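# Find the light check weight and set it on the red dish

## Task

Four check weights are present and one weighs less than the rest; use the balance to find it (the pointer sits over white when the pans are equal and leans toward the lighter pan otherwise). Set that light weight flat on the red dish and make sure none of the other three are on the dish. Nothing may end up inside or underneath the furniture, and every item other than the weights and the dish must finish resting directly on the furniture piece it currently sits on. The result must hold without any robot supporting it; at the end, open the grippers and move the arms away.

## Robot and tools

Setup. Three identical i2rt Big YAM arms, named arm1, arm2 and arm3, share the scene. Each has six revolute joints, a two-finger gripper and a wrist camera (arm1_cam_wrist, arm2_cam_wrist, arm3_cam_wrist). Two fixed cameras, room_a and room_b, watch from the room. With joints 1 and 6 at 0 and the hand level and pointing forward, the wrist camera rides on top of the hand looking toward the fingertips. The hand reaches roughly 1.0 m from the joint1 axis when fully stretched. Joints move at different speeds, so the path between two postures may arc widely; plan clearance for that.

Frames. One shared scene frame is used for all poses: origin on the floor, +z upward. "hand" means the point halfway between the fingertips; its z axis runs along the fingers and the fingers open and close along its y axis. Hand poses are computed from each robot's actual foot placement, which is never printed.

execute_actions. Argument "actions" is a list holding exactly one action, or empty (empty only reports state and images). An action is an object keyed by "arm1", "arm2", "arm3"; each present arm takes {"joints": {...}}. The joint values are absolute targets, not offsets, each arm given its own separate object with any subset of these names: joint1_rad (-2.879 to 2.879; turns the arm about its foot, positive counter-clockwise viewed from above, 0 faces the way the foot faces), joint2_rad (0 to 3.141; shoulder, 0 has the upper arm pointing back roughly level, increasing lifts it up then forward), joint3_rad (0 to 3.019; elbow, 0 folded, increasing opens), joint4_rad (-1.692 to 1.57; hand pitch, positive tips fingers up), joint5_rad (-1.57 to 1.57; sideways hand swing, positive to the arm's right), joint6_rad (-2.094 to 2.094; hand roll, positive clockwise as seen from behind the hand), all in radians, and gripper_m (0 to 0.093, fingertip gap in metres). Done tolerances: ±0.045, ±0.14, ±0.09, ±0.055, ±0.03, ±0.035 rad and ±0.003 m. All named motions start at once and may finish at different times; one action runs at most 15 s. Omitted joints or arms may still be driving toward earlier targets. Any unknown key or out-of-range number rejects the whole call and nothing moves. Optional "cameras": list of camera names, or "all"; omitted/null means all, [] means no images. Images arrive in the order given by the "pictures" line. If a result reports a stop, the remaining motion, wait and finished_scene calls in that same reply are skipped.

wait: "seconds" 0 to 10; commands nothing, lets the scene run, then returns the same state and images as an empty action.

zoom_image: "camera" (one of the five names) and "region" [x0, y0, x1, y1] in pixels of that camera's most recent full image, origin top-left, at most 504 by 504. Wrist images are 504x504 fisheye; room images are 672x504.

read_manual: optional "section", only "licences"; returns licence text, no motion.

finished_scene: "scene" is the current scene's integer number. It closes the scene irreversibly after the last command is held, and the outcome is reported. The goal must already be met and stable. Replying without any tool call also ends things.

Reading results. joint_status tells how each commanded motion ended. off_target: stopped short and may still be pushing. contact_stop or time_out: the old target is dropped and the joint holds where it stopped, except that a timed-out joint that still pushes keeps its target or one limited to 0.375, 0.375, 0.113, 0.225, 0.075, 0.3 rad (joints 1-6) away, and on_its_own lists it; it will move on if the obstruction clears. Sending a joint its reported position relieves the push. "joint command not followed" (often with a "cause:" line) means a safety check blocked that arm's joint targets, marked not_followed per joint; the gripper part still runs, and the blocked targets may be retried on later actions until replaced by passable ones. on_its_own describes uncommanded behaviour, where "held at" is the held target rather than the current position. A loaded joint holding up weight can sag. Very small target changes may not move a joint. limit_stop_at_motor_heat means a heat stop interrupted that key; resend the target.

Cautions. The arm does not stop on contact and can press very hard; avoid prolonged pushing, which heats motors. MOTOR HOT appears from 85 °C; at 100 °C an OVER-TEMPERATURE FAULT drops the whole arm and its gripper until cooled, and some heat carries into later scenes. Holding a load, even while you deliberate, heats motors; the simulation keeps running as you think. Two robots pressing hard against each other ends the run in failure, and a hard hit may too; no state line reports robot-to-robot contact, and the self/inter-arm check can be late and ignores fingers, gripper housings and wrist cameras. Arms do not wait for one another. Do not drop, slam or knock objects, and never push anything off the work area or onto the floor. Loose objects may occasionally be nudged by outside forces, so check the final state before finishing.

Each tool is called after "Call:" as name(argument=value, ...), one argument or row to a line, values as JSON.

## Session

Call:
execute_actions(
  actions=[],
)

Scene clock: 0.00 s.
Motor temperatures (°C, as the motors report them): arm1=[18 18 24 20 18 18] | arm2=[19 22 26 19 20 17] | arm3=[17 23 32 19 19 20]
arm1.joint_positions: joint1_rad=+0.815 joint2_rad=+0.531 joint3_rad=+1.542 joint4_rad=-1.472 joint5_rad=+0.064 joint6_rad=-0.339 gripper_m=+0.094
arm1.joint_status: not commanded
arm1.hand: x=-0.7397 y=+0.8131 z=+1.4242 quat_wxyz=(-0.428, +0.714, -0.458, -0.312) (m; scene frame)
arm2.joint_positions: joint1_rad=+0.497 joint2_rad=+0.280 joint3_rad=+1.668 joint4_rad=-1.300 joint5_rad=-0.009 joint6_rad=-0.495 gripper_m=+0.094
arm2.joint_status: not commanded
arm2.hand: x=-0.0379 y=+0.1216 z=+1.6254 quat_wxyz=(-0.654, +0.559, -0.385, -0.336) (m; scene frame)
arm3.joint_positions: joint1_rad=-0.611 joint2_rad=+0.406 joint3_rad=+1.698 joint4_rad=-1.272 joint5_rad=-0.085 joint6_rad=-0.630 gripper_m=+0.095
arm3.joint_status: not commanded
arm3.hand: x=+0.7257 y=-0.8042 z=+1.5343 quat_wxyz=(+0.153, -0.639, -0.279, +0.700) (m; scene frame)
pictures: arm1_cam_wrist, arm2_cam_wrist, arm3_cam_wrist, room_a, room_b
Images, in order (width x height): arm1_cam_wrist 504x504, arm2_cam_wrist 504x504, arm3_cam_wrist 504x504, room_a 672x504, room_b 672x504.

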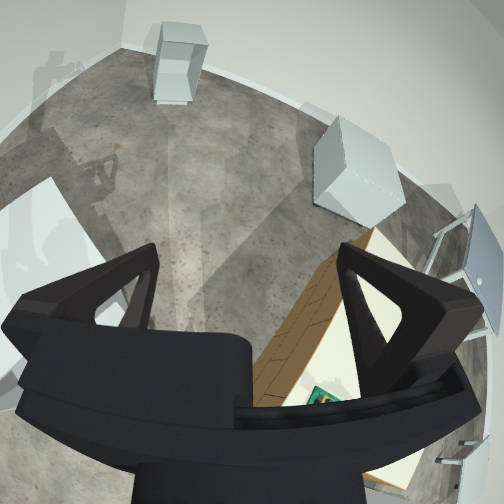

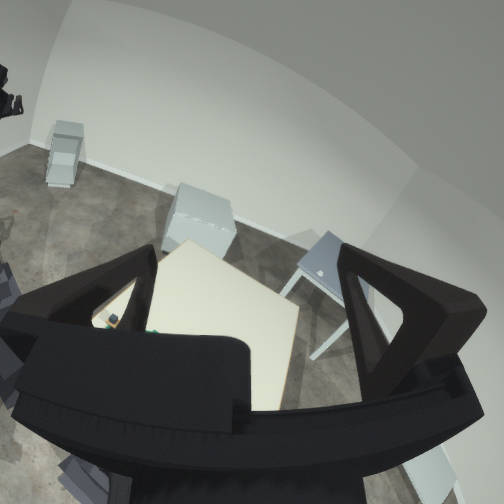

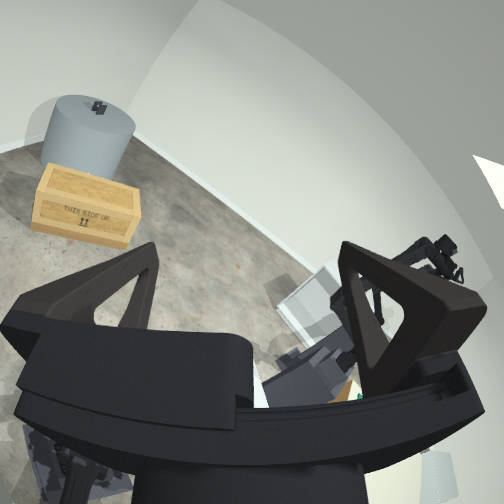

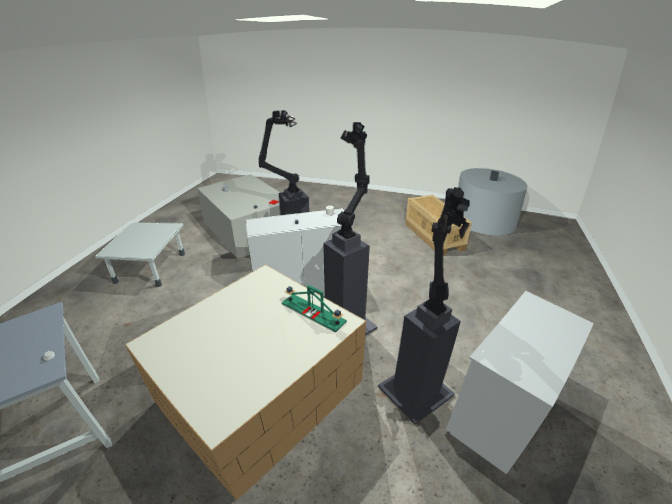

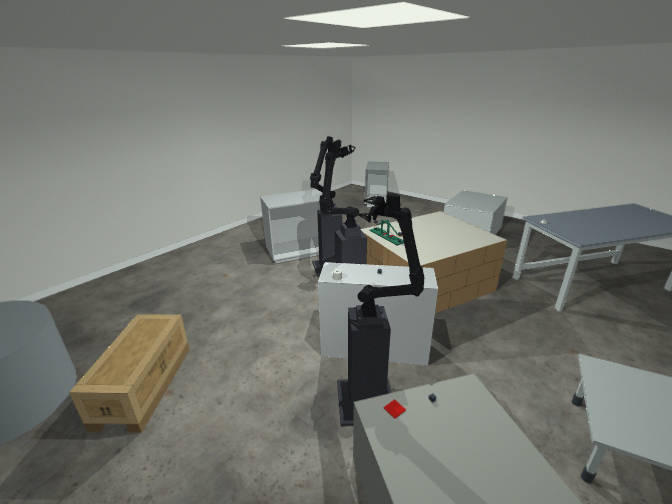

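Call:
zoom_image(
  camera="room_a",
  region=[270, 275, 360, 340],
)

Call:
zoom_image(
  camera="room_a",
  region=[190, 165, 370, 275],
)

Call:
zoom_image(
  camera="room_b",
  region=[300, 190, 480, 440],
)

Region (270, 275, 360, 340) of room_a's 672x504 image, scaled by 5.600, with more detail than that image has.

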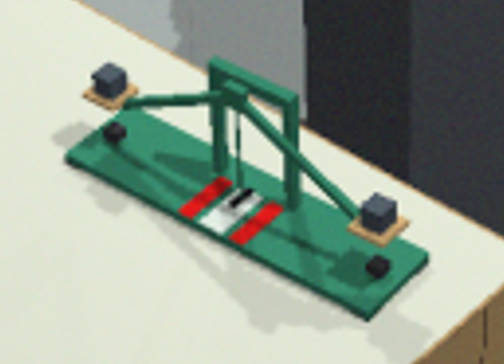

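Region (190, 165, 370, 275) of room_a's 672x504 image, scaled by 2.800, with more detail than that image has.

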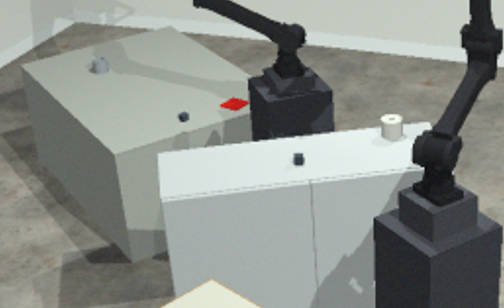

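Region (300, 190, 480, 440) of room_b's 672x504 image, scaled by 2.016, with more detail than that image has; it fills the left 363 columns of this view, and the rest is white.

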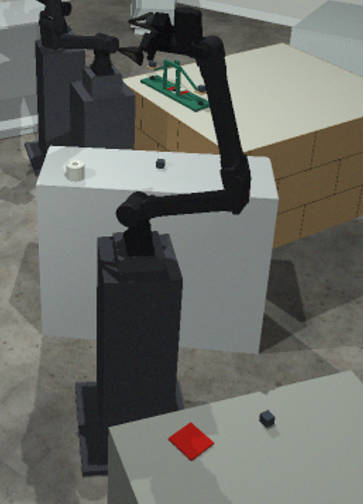

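Call:
execute_actions(
  actions=[
    {"arm1": {"joints": {"joint1_rad": -0.65, "joint2_rad": 1.9, "joint3_rad": 1.68, "joint4_rad": -1.29, "joint5_rad": 0, "joint6_rad": 0.55}}, "arm2": {"joints": {"joint1_rad": -1.52, "joint2_rad": 2.02, "joint3_rad": 1.57, "joint4_rad": -1.05, "joint5_rad": 0, "joint6_rad": 0}}, "arm3": {"joints": {"joint1_rad": 2.1, "joint2_rad": 1.5, "joint3_rad": 1.2, "joint4_rad": -1.2, "joint5_rad": 0, "joint6_rad": 0}}},
  ],
)

Scene clock: 54.17 s.
Motor temperatures (°C, as the motors report them): arm1=[18 19 28 20 18 18] | arm2=[19 23 27 20 20 17] | arm3=[17 23 34 19 19 20]
arm1.joint_positions: joint1_rad=-0.659 joint2_rad=+1.910 joint3_rad=+1.655 joint4_rad=-1.291 joint5_rad=-0.001 joint6_rad=+0.534 gripper_m=+0.094
arm1.joint_status: all done
arm1.hand: x=-0.1593 y=+0.7945 z=+0.9509 quat_wxyz=(-0.010, -0.153, -0.988, -0.007) (m; scene frame)
arm2.joint_positions: joint1_rad=-1.532 joint2_rad=+1.998 joint3_rad=+1.572 joint4_rad=-1.046 joint5_rad=+0.002 joint6_rad=-0.006 gripper_m=+0.094
arm2.joint_status: all done
arm2.hand: x=+0.4689 y=-0.2191 z=+0.9734 quat_wxyz=(-0.047, -0.290, -0.956, +0.020) (m; scene frame)
arm3.joint_positions: joint1_rad=+2.105 joint2_rad=+1.507 joint3_rad=+1.180 joint4_rad=-1.204 joint5_rad=+0.000 joint6_rad=-0.009 gripper_m=+0.095
arm3.joint_status: all done
arm3.hand: x=+1.1866 y=-0.9227 z=+0.9619 quat_wxyz=(-0.017, -0.152, -0.988, +0.006) (m; scene frame)
pictures: arm1_cam_wrist, arm2_cam_wrist, arm3_cam_wrist, room_a, room_b
Images, in order (width x height): arm1_cam_wrist 504x504, arm2_cam_wrist 504x504, arm3_cam_wrist 504x504, room_a 672x504, room_b 672x504.

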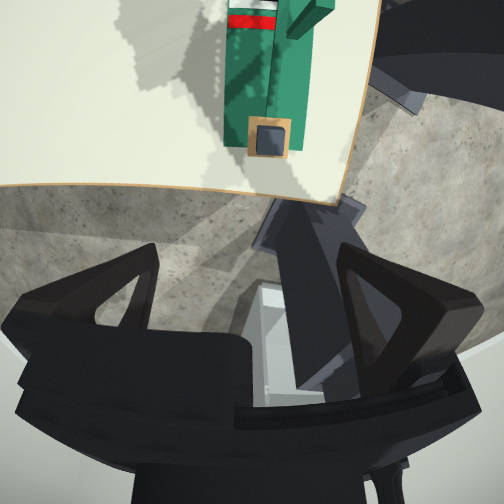

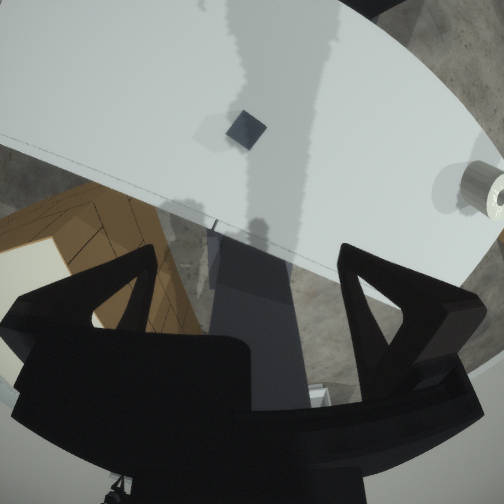

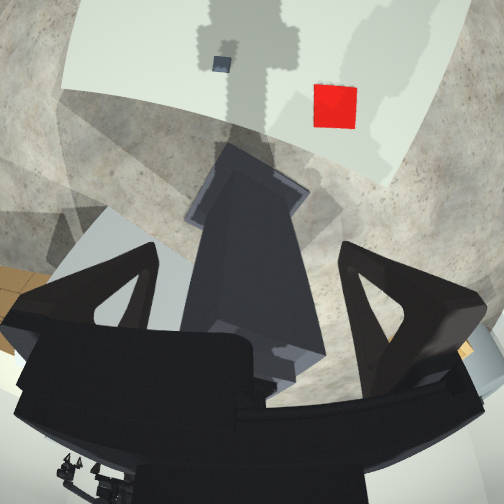

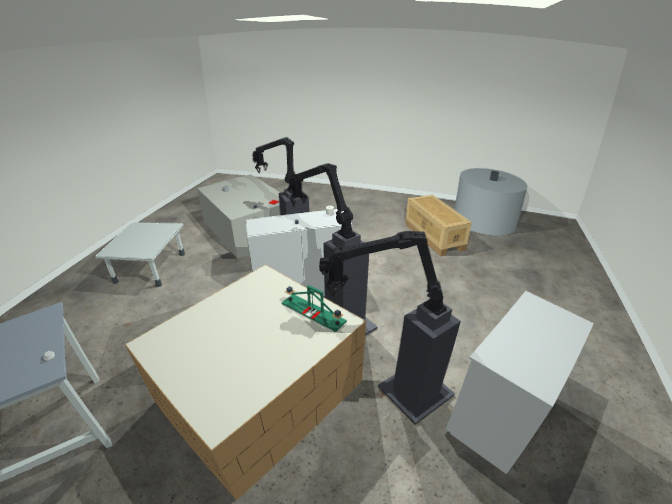

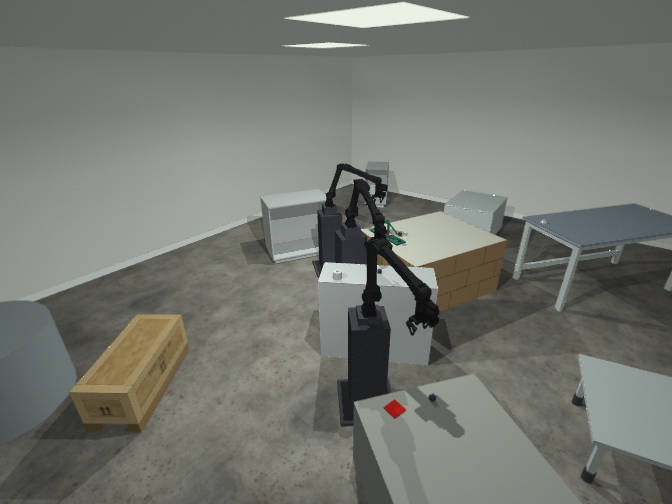

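Call:
zoom_image(
  camera="arm1_cam_wrist",
  region=[210, 90, 330, 190],
)

Call:
zoom_image(
  camera="arm2_cam_wrist",
  region=[200, 90, 300, 170],
)

Call:
zoom_image(
  camera="arm3_cam_wrist",
  region=[190, 30, 380, 150],
)

Region (210, 90, 330, 190) of arm1_cam_wrist's 504x504 image, scaled by 4.200, with more detail than that image has.

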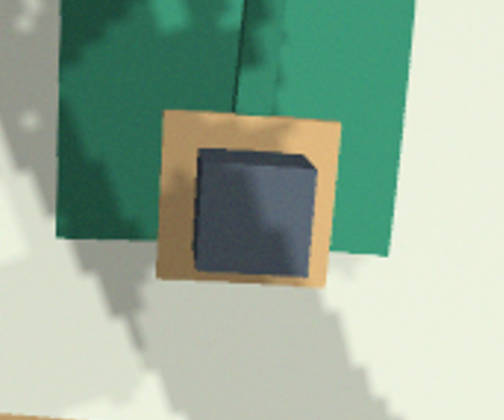

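Region (200, 90, 300, 170) of arm2_cam_wrist's 504x504 image, scaled by 5.040, with more detail than that image has; it fills the top 403 rows of this view, and the rest is white.

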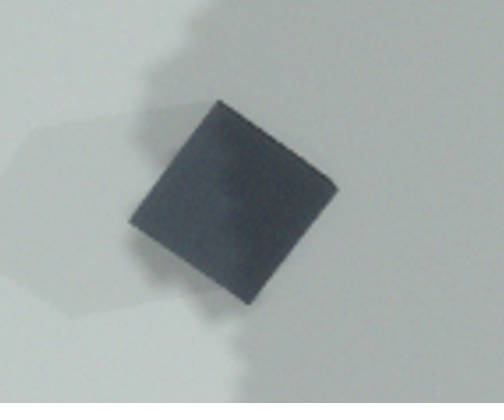

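Region (190, 30, 380, 150) of arm3_cam_wrist's 504x504 image, scaled by 2.653, with more detail than that image has; it fills the top 318 rows of this view, and the rest is white.

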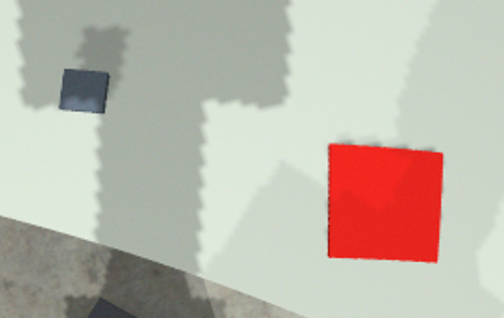

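Call:
execute_actions(
  actions=[
    {"arm1": {"joints": {"joint1_rad": -0.715, "joint2_rad": 2.065, "joint3_rad": 1.485, "joint4_rad": -0.96}}, "arm2": {"joints": {"joint2_rad": 2.29, "joint3_rad": 1.745, "joint4_rad": -0.935, "joint6_rad": 0.64}}, "arm3": {"joints": {"joint1_rad": 2.185, "joint2_rad": 2.32, "joint3_rad": 1.45, "joint4_rad": -0.64, "joint6_rad": 0.2}}},
  ],
)

Scene clock: 99.33 s.
Motor temperatures (°C, as the motors report them): arm1=[18 23 31 20 18 18] | arm2=[19 26 30 19 20 17] | arm3=[17 24 39 19 19 20]
arm1.joint_positions: joint1_rad=-0.715 joint2_rad=+2.076 joint3_rad=+1.457 joint4_rad=-0.978 joint5_rad=-0.001 joint6_rad=+0.535 gripper_m=+0.094
arm1.joint_status: all done
arm1.hand: x=-0.1709 y=+0.7594 z=+0.7896 quat_wxyz=(+0.013, -0.181, -0.983, +0.002) (m; scene frame)
arm2.joint_positions: joint1_rad=-1.532 joint2_rad=+2.284 joint3_rad=+1.721 joint4_rad=-0.938 joint5_rad=+0.002 joint6_rad=+0.632 gripper_m=+0.094
arm2.joint_status: all done
arm2.hand: x=+0.5085 y=-0.2471 z=+0.8519 quat_wxyz=(-0.036, -0.576, -0.817, +0.004) (m; scene frame)
arm3.joint_positions: joint1_rad=+2.191 joint2_rad=+2.325 joint3_rad=+1.428 joint4_rad=-0.657 joint5_rad=+0.000 joint6_rad=+0.191 gripper_m=+0.095
arm3.joint_status: all done
arm3.hand: x=+1.3267 y=-0.9190 z=+0.6316 quat_wxyz=(-0.006, -0.208, -0.978, +0.003) (m; scene frame)
pictures: arm1_cam_wrist, arm2_cam_wrist, arm3_cam_wrist, room_a, room_b
Images, in order (width x height): arm1_cam_wrist 504x504, arm2_cam_wrist 504x504, arm3_cam_wrist 504x504, room_a 672x504, room_b 672x504.

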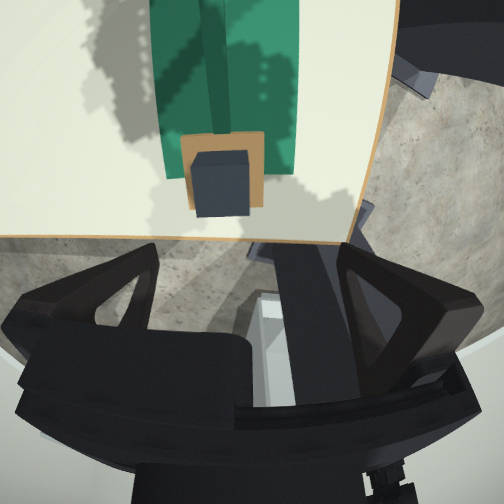

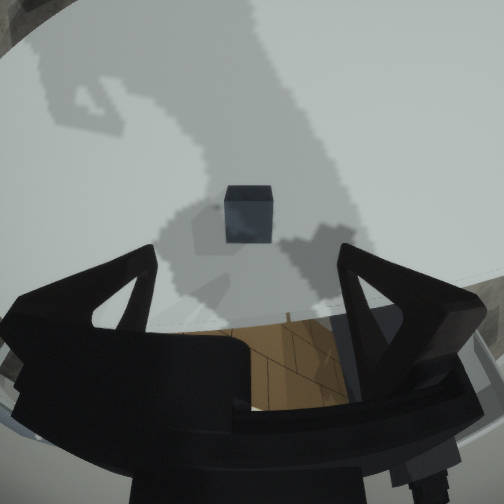

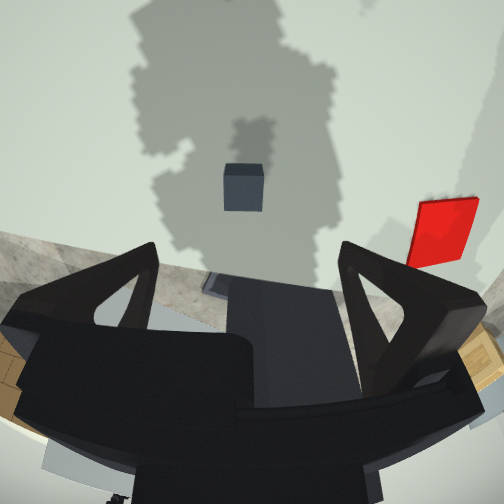

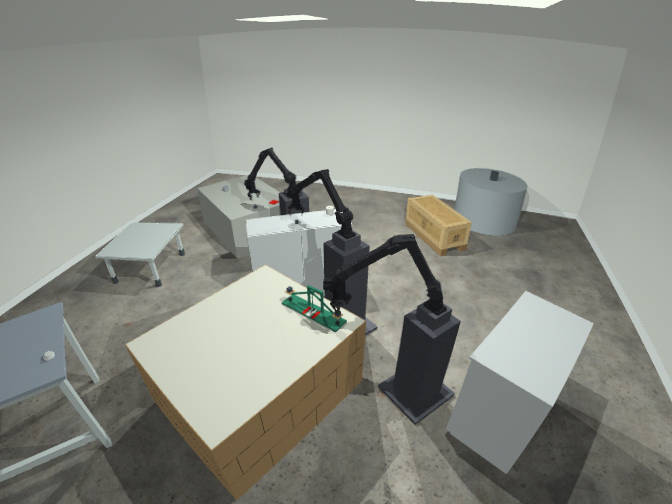

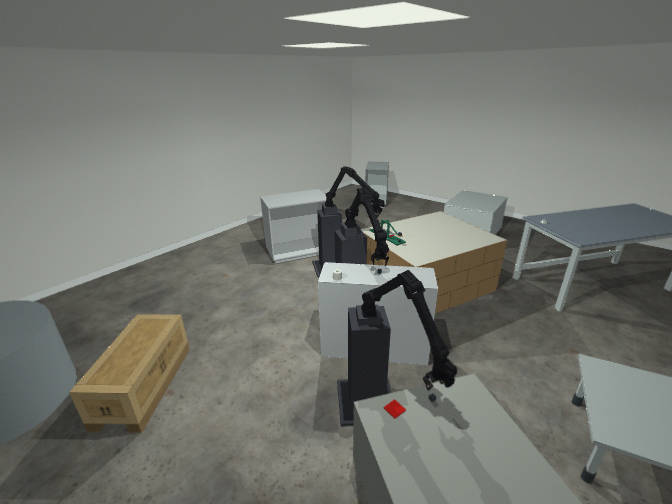

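Call:
execute_actions(
  actions=[
    {"arm1": {"joints": {"joint2_rad": 2.158, "joint3_rad": 1.51, "joint4_rad": -0.845}}, "arm2": {"joints": {"joint2_rad": 2.385, "joint4_rad": -0.855, "gripper_m": 0.065}}, "arm3": {"joints": {"joint2_rad": 2.522, "joint3_rad": 1.54, "joint4_rad": -0.53, "gripper_m": 0.065}}},
  ],
)

Scene clock: 130.63 s.
Motor temperatures (°C, as the motors report them): arm1=[18 25 30 20 18 18] | arm2=[19 28 32 19 20 17] | arm3=[17 27 37 19 19 20]
arm1.joint_positions: joint1_rad=-0.715 joint2_rad=+2.165 joint3_rad=+1.482 joint4_rad=-0.864 joint5_rad=-0.001 joint6_rad=+0.535 gripper_m=+0.094
arm1.joint_status: all done
arm1.hand: x=-0.1482 y=+0.7635 z=+0.7475 quat_wxyz=(-0.010, -0.181, -0.983, -0.007) (m; scene frame)
arm2.joint_positions: joint1_rad=-1.532 joint2_rad=+2.358 joint3_rad=+1.721 joint4_rad=-0.865 joint5_rad=+0.002 joint6_rad=+0.633 gripper_m=+0.065
arm2.joint_status: all done
arm2.hand: x=+0.5091 y=-0.2479 z=+0.8060 quat_wxyz=(-0.035, -0.576, -0.817, +0.004) (m; scene frame)
arm3.joint_positions: joint1_rad=+2.191 joint2_rad=+2.535 joint3_rad=+1.529 joint4_rad=-0.540 joint5_rad=+0.000 joint6_rad=+0.191 gripper_m=+0.065
arm3.joint_status: all done
arm3.hand: x=+1.3348 y=-0.9215 z=+0.5380 quat_wxyz=(-0.009, -0.208, -0.978, +0.003) (m; scene frame)
pictures: arm1_cam_wrist, arm2_cam_wrist, arm3_cam_wrist, room_a, room_b
Images, in order (width x height): arm1_cam_wrist 504x504, arm2_cam_wrist 504x504, arm3_cam_wrist 504x504, room_a 672x504, room_b 672x504.

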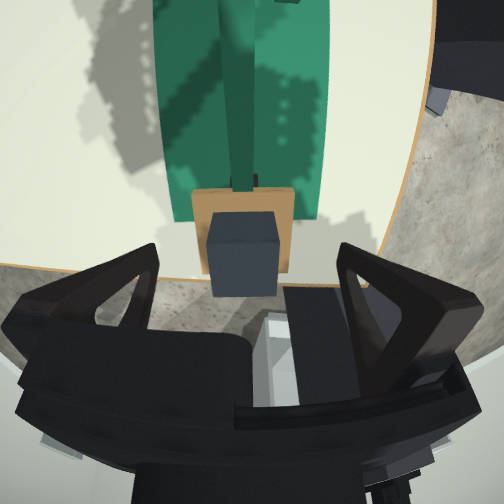

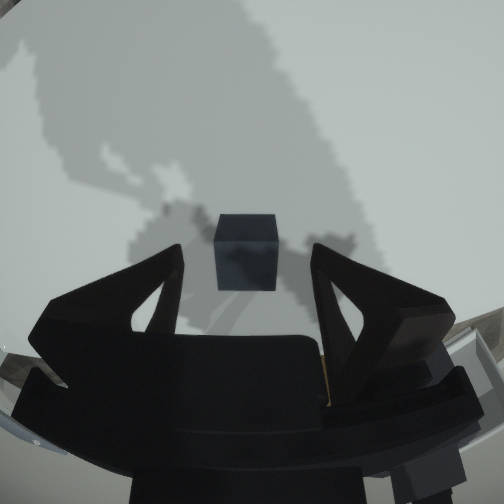

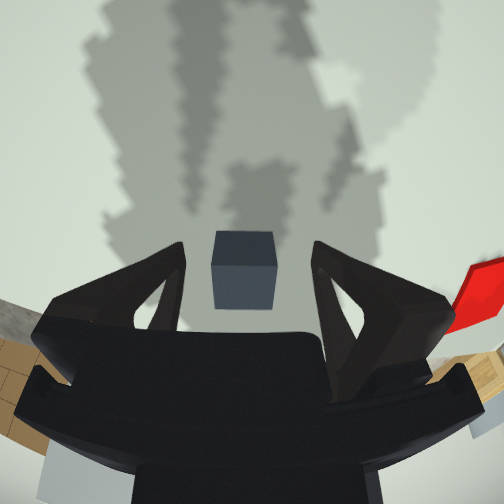

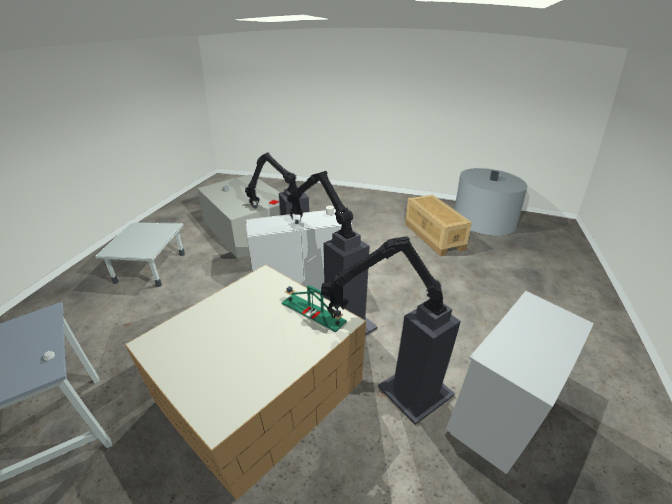

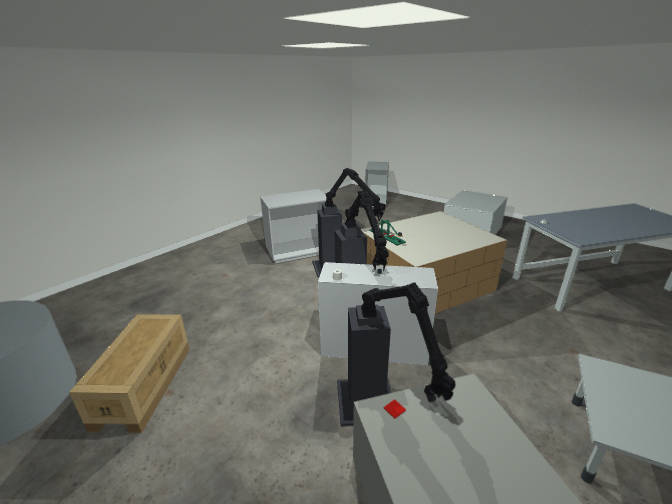

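Call:
execute_actions(
  actions=[
    {"arm1": {"joints": {"gripper_m": 0.012}}, "arm2": {"joints": {"joint2_rad": 2.358, "joint3_rad": 1.675, "joint4_rad": -0.805, "gripper_m": 0.055}}, "arm3": {"joints": {"joint2_rad": 2.535, "joint3_rad": 1.495, "joint4_rad": -0.495, "gripper_m": 0.05}}},
  ],
  cameras=["arm1_cam_wrist", "arm2_cam_wrist", "arm3_cam_wrist"],
)

Scene clock: 146.20 s.
Motor temperatures (°C, as the motors report them): arm1=[18 25 30 20 18 18] | arm2=[19 28 32 19 20 17] | arm3=[17 28 35 19 19 20]
arm1.joint_positions: joint1_rad=-0.715 joint2_rad=+2.165 joint3_rad=+1.482 joint4_rad=-0.862 joint5_rad=-0.002 joint6_rad=+0.535 gripper_m=+0.029
arm1.joint_status: gripper_m off_target (ended at +0.029, target +0.012)
arm1.hand: x=-0.1478 y=+0.7638 z=+0.7475 quat_wxyz=(-0.011, -0.182, -0.983, -0.008) (m; scene frame)
arm2.joint_positions: joint1_rad=-1.532 joint2_rad=+2.357 joint3_rad=+1.677 joint4_rad=-0.816 joint5_rad=+0.002 joint6_rad=+0.633 gripper_m=+0.055
arm2.joint_status: all done
arm2.hand: x=+0.5016 y=-0.2430 z=+0.7931 quat_wxyz=(-0.038, -0.576, -0.817, +0.004) (m; scene frame)
arm3.joint_positions: joint1_rad=+2.191 joint2_rad=+2.535 joint3_rad=+1.494 joint4_rad=-0.514 joint5_rad=+0.000 joint6_rad=+0.191 gripper_m=+0.050
arm3.joint_status: all done
arm3.hand: x=+1.3216 y=-0.9185 z=+0.5311 quat_wxyz=(-0.005, -0.208, -0.978, +0.003) (m; scene frame)
pictures: arm1_cam_wrist, arm2_cam_wrist, arm3_cam_wrist
Images, in order (width x height): arm1_cam_wrist 504x504, arm2_cam_wrist 504x504, arm3_cam_wrist 504x504.

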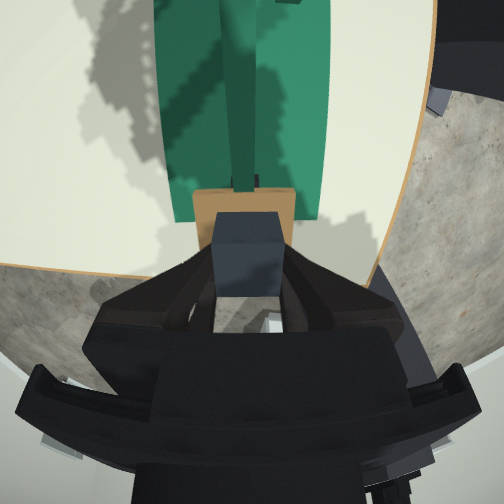

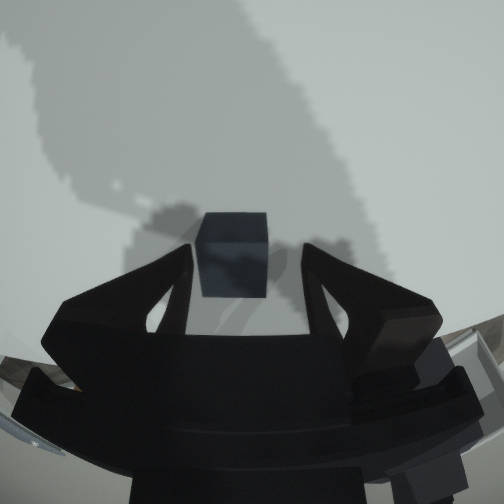

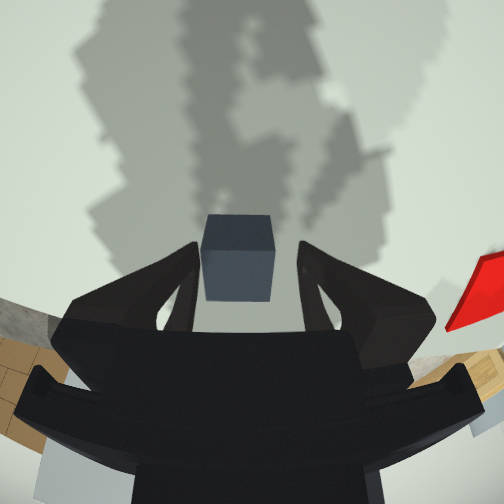

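Call:
execute_actions(
  actions=[
    {"arm1": {"joints": {"joint2_rad": 2.05}}, "arm2": {"joints": {"gripper_m": 0.012}}, "arm3": {"joints": {"gripper_m": 0.012}}},
  ],
  cameras=["arm1_cam_wrist", "arm2_cam_wrist", "arm3_cam_wrist", "room_a"],
)

Call:
zoom_image(
  camera="room_a",
  region=[270, 260, 370, 340],
)

Scene clock: 151.93 s.
Motor temperatures (°C, as the motors report them): arm1=[18 25 30 20 18 18] | arm2=[19 29 31 19 20 17] | arm3=[17 28 35 19 19 20]
arm1.joint_positions: joint1_rad=-0.715 joint2_rad=+2.057 joint3_rad=+1.482 joint4_rad=-0.862 joint5_rad=-0.002 joint6_rad=+0.535 gripper_m=+0.029
arm1.joint_status: all done
arm1.hand: x=-0.1286 y=+0.7668 z=+0.8101 quat_wxyz=(-0.061, -0.181, -0.981, -0.026) (m; scene frame)
arm2.joint_positions: joint1_rad=-1.532 joint2_rad=+2.357 joint3_rad=+1.677 joint4_rad=-0.815 joint5_rad=+0.001 joint6_rad=+0.633 gripper_m=+0.029
arm2.joint_status: gripper_m off_target (ended at +0.029, target +0.012)
arm2.hand: x=+0.5022 y=-0.2428 z=+0.7931 quat_wxyz=(-0.039, -0.576, -0.817, +0.004) (m; scene frame)
arm3.joint_positions: joint1_rad=+2.190 joint2_rad=+2.535 joint3_rad=+1.494 joint4_rad=-0.513 joint5_rad=-0.001 joint6_rad=+0.192 gripper_m=+0.030
arm3.joint_status: gripper_m off_target (ended at +0.030, target +0.012)
arm3.hand: x=+1.3219 y=-0.9186 z=+0.5311 quat_wxyz=(-0.006, -0.209, -0.978, +0.003) (m; scene frame)
pictures: arm1_cam_wrist, arm2_cam_wrist, arm3_cam_wrist, room_a
Images, in order (width x height): arm1_cam_wrist 504x504, arm2_cam_wrist 504x504, arm3_cam_wrist 504x504, room_a 672x504.

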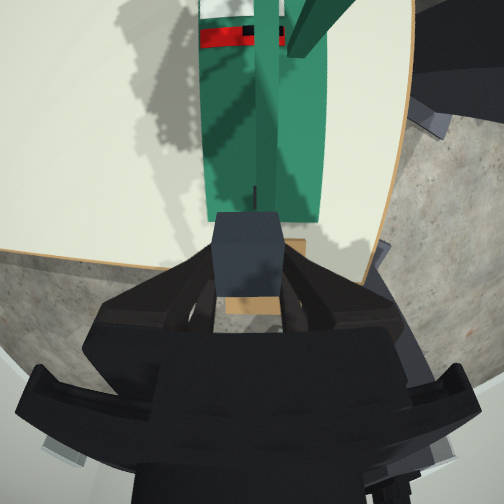

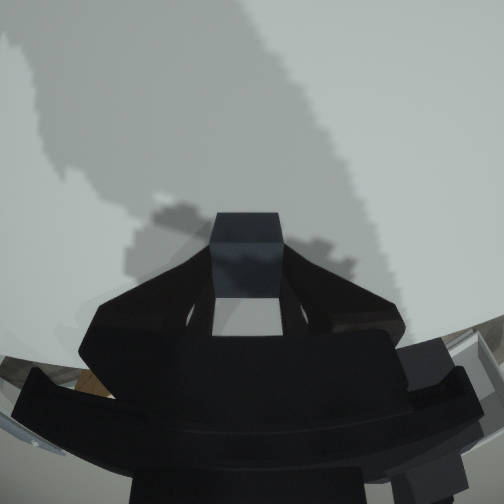

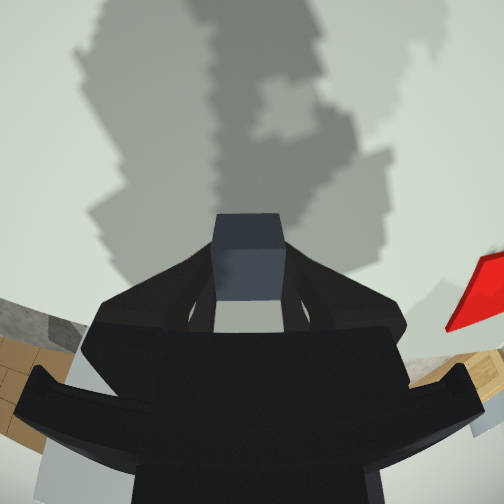

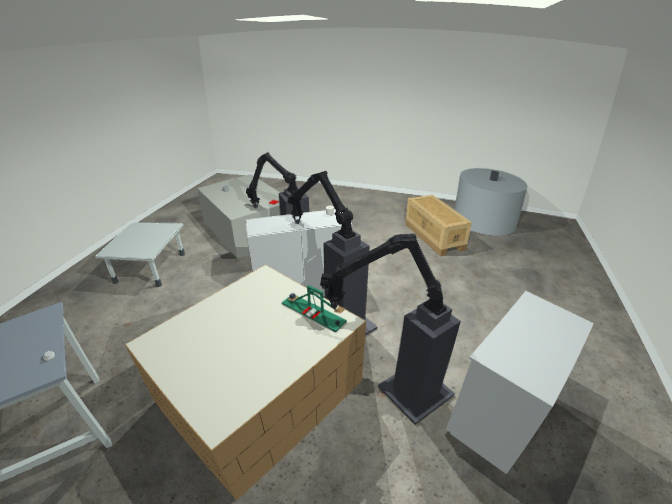

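Region (270, 260, 370, 340) of room_a's 672x504 image, scaled by 5.040, with more detail than that image has; it fills the top 403 rows of this view, and the rest is white.

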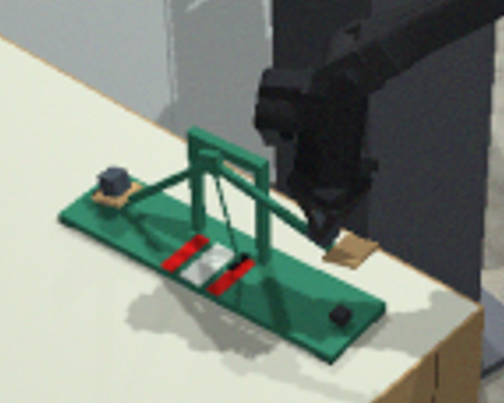

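Call:
execute_actions(
  actions=[
    {"arm1": {"joints": {"joint1_rad": 1.7, "joint2_rad": 1.75, "joint6_rad": 0}}, "arm2": {"joints": {"joint1_rad": 0.78, "joint2_rad": 2.15, "joint4_rad": -0.95, "joint5_rad": -0.17, "joint6_rad": -1.07}}, "arm3": {"joints": {"joint1_rad": 1.775, "joint2_rad": 2.36, "joint3_rad": 1.315, "joint4_rad": -0.49}}},
  ],
)

Scene clock: 197.83 s.
Motor temperatures (°C, as the motors report them): arm1=[18 27 32 20 18 18] | arm2=[19 30 30 19 20 17] | arm3=[17 29 33 19 19 20]
arm1.joint_positions: joint1_rad=+1.710 joint2_rad=+1.783 joint3_rad=+1.497 joint4_rad=-0.850 joint5_rad=-0.002 joint6_rad=+0.014 gripper_m=+0.029
arm1.joint_status: all done
arm1.hand: x=-1.2772 y=+0.9934 z=+0.9859 quat_wxyz=(-0.058, +0.938, -0.269, -0.210) (m; scene frame)
arm2.joint_positions: joint1_rad=+0.792 joint2_rad=+2.131 joint3_rad=+1.678 joint4_rad=-0.941 joint5_rad=-0.171 joint6_rad=-1.062 gripper_m=+0.029
arm2.joint_status: all done
arm2.hand: x=-0.1714 y=+0.7791 z=+0.9318 quat_wxyz=(-0.051, +0.979, -0.166, -0.110) (m; scene frame)
arm3.joint_positions: joint1_rad=+1.782 joint2_rad=+2.363 joint3_rad=+1.314 joint4_rad=-0.498 joint5_rad=+0.000 joint6_rad=+0.194 gripper_m=+0.030
arm3.joint_status: all done
arm3.hand: x=+1.1985 y=-1.1080 z=+0.5893 quat_wxyz=(-0.010, -0.403, -0.915, +0.007) (m; scene frame)
pictures: arm1_cam_wrist, arm2_cam_wrist, arm3_cam_wrist, room_a, room_b
Images, in order (width x height): arm1_cam_wrist 504x504, arm2_cam_wrist 504x504, arm3_cam_wrist 504x504, room_a 672x504, room_b 672x504.

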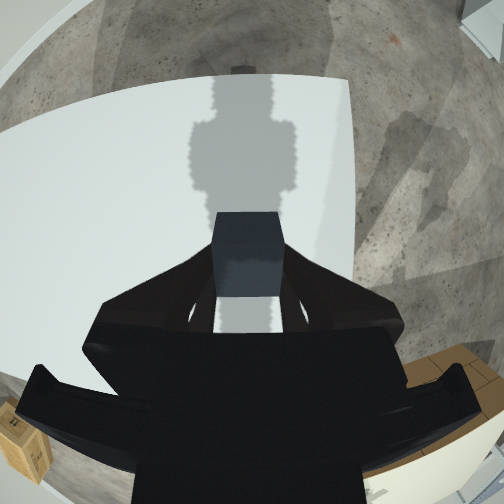

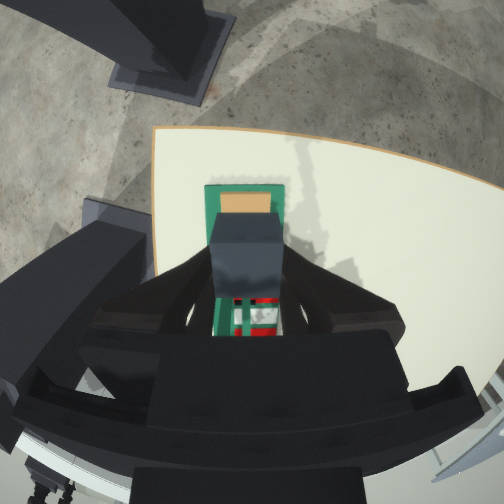

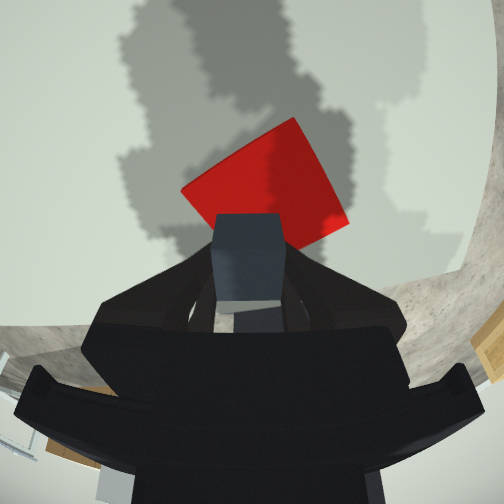

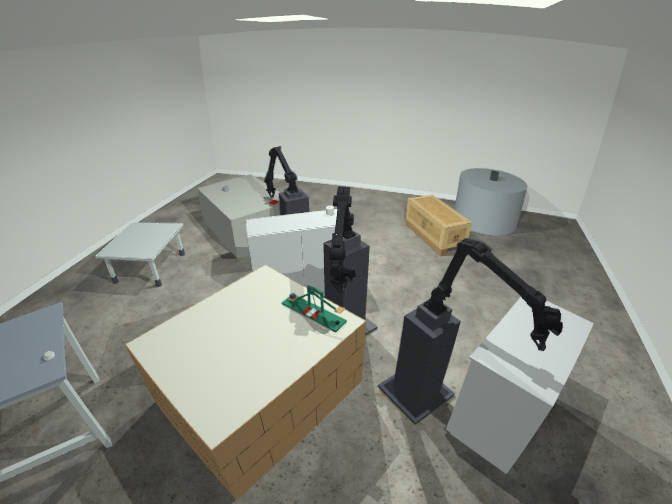

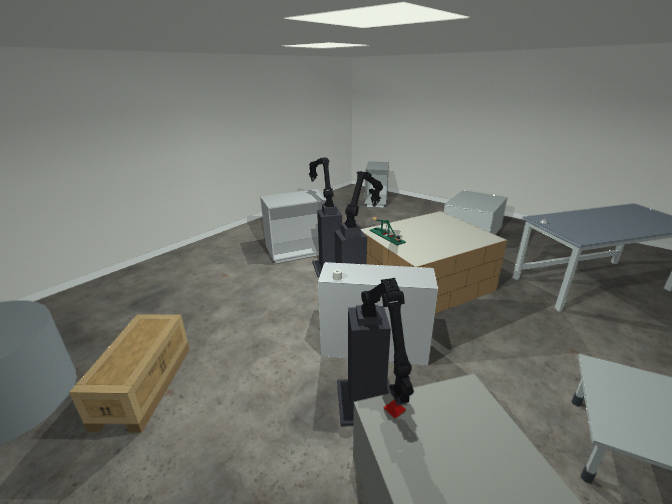

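Call:
execute_actions(
  actions=[
    {"arm1": {"joints": {"joint2_rad": 2.045, "joint3_rad": 1.715, "joint4_rad": -1.19}}, "arm2": {"joints": {"joint1_rad": 0.75, "joint2_rad": 2.265, "joint3_rad": 1.6, "joint4_rad": -0.753, "joint6_rad": -1.1}}, "arm3": {"joints": {"joint1_rad": 1.745, "joint2_rad": 2.443, "joint4_rad": -0.4}}},
  ],
)

Call:
zoom_image(
  camera="room_a",
  region=[290, 260, 370, 340],
)

Call:
zoom_image(
  camera="room_b",
  region=[350, 185, 410, 250],
)

Scene clock: 233.43 s.
Motor temperatures (°C, as the motors report them): arm1=[18 27 33 20 18 18] | arm2=[19 30 31 19 20 17] | arm3=[17 29 33 19 19 20]
arm1.joint_positions: joint1_rad=+1.710 joint2_rad=+2.078 joint3_rad=+1.673 joint4_rad=-1.175 joint5_rad=-0.002 joint6_rad=+0.014 gripper_m=+0.029
arm1.joint_status: all done
arm1.hand: x=-1.2568 y=+0.9815 z=+0.8628 quat_wxyz=(+0.000, +0.961, -0.276, +0.003) (m; scene frame)
arm2.joint_positions: joint1_rad=+0.756 joint2_rad=+2.264 joint3_rad=+1.589 joint4_rad=-0.763 joint5_rad=-0.170 joint6_rad=-1.093 gripper_m=+0.029
arm2.joint_status: all done
arm2.hand: x=-0.1455 y=+0.7625 z=+0.8220 quat_wxyz=(-0.034, +0.979, -0.171, -0.101) (m; scene frame)
arm3.joint_positions: joint1_rad=+1.746 joint2_rad=+2.463 joint3_rad=+1.306 joint4_rad=-0.417 joint5_rad=+0.000 joint6_rad=+0.194 gripper_m=+0.030
arm3.joint_status: all done
arm3.hand: x=+1.1683 y=-1.1092 z=+0.5382 quat_wxyz=(+0.003, -0.420, -0.908, +0.004) (m; scene frame)
pictures: arm1_cam_wrist, arm2_cam_wrist, arm3_cam_wrist, room_a, room_b
Images, in order (width x height): arm1_cam_wrist 504x504, arm2_cam_wrist 504x504, arm3_cam_wrist 504x504, room_a 672x504, room_b 672x504.

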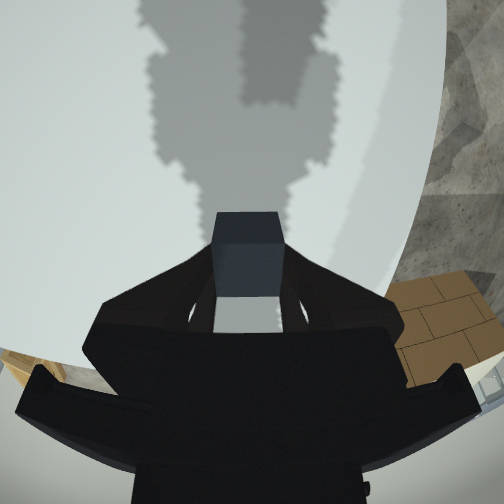

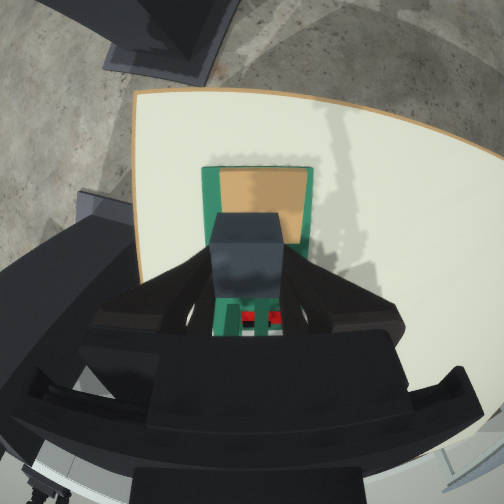

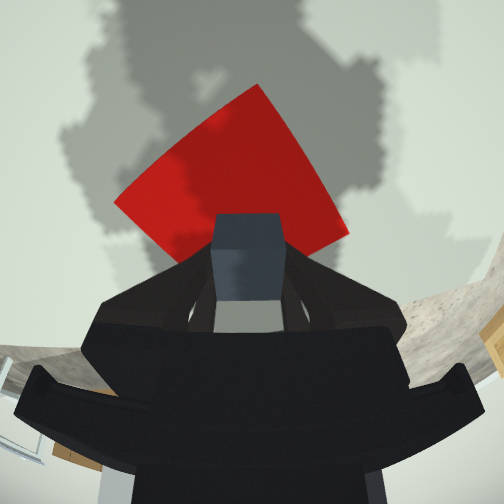

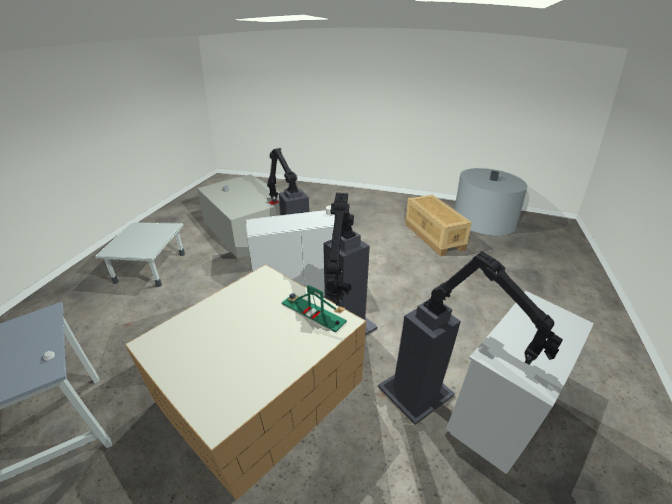

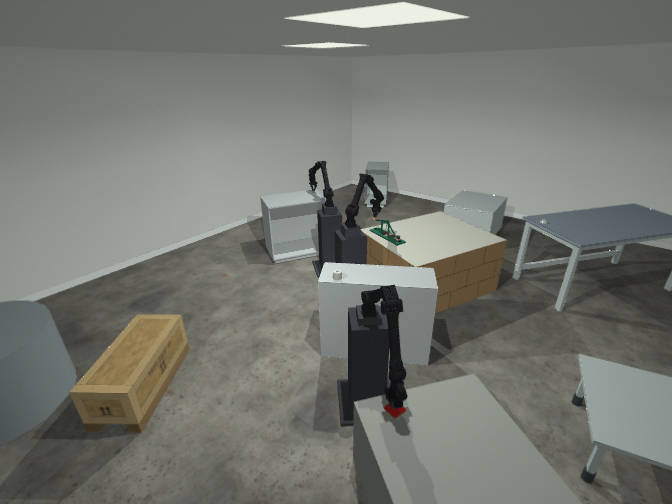

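Region (290, 260, 370, 340) of room_a's 672x504 image, scaled by 6.300, with more detail than that image has.

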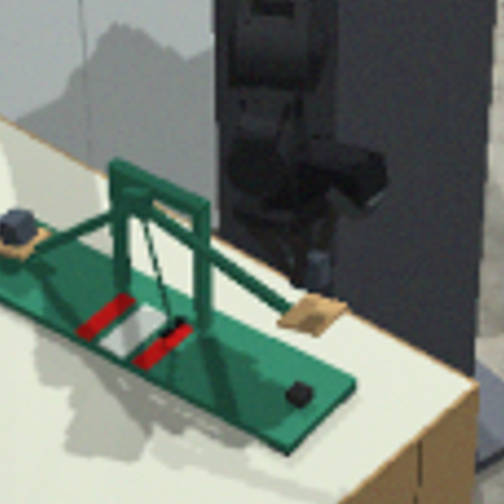

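Region (350, 185, 410, 250) of room_b's 672x504 image, scaled by 7.754, with more detail than that image has; it fills the left 465 columns of this view, and the rest is white.

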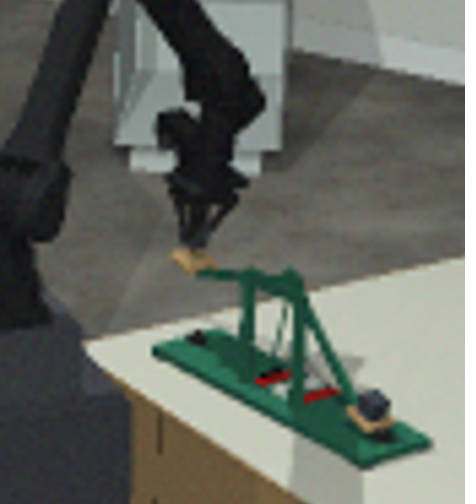

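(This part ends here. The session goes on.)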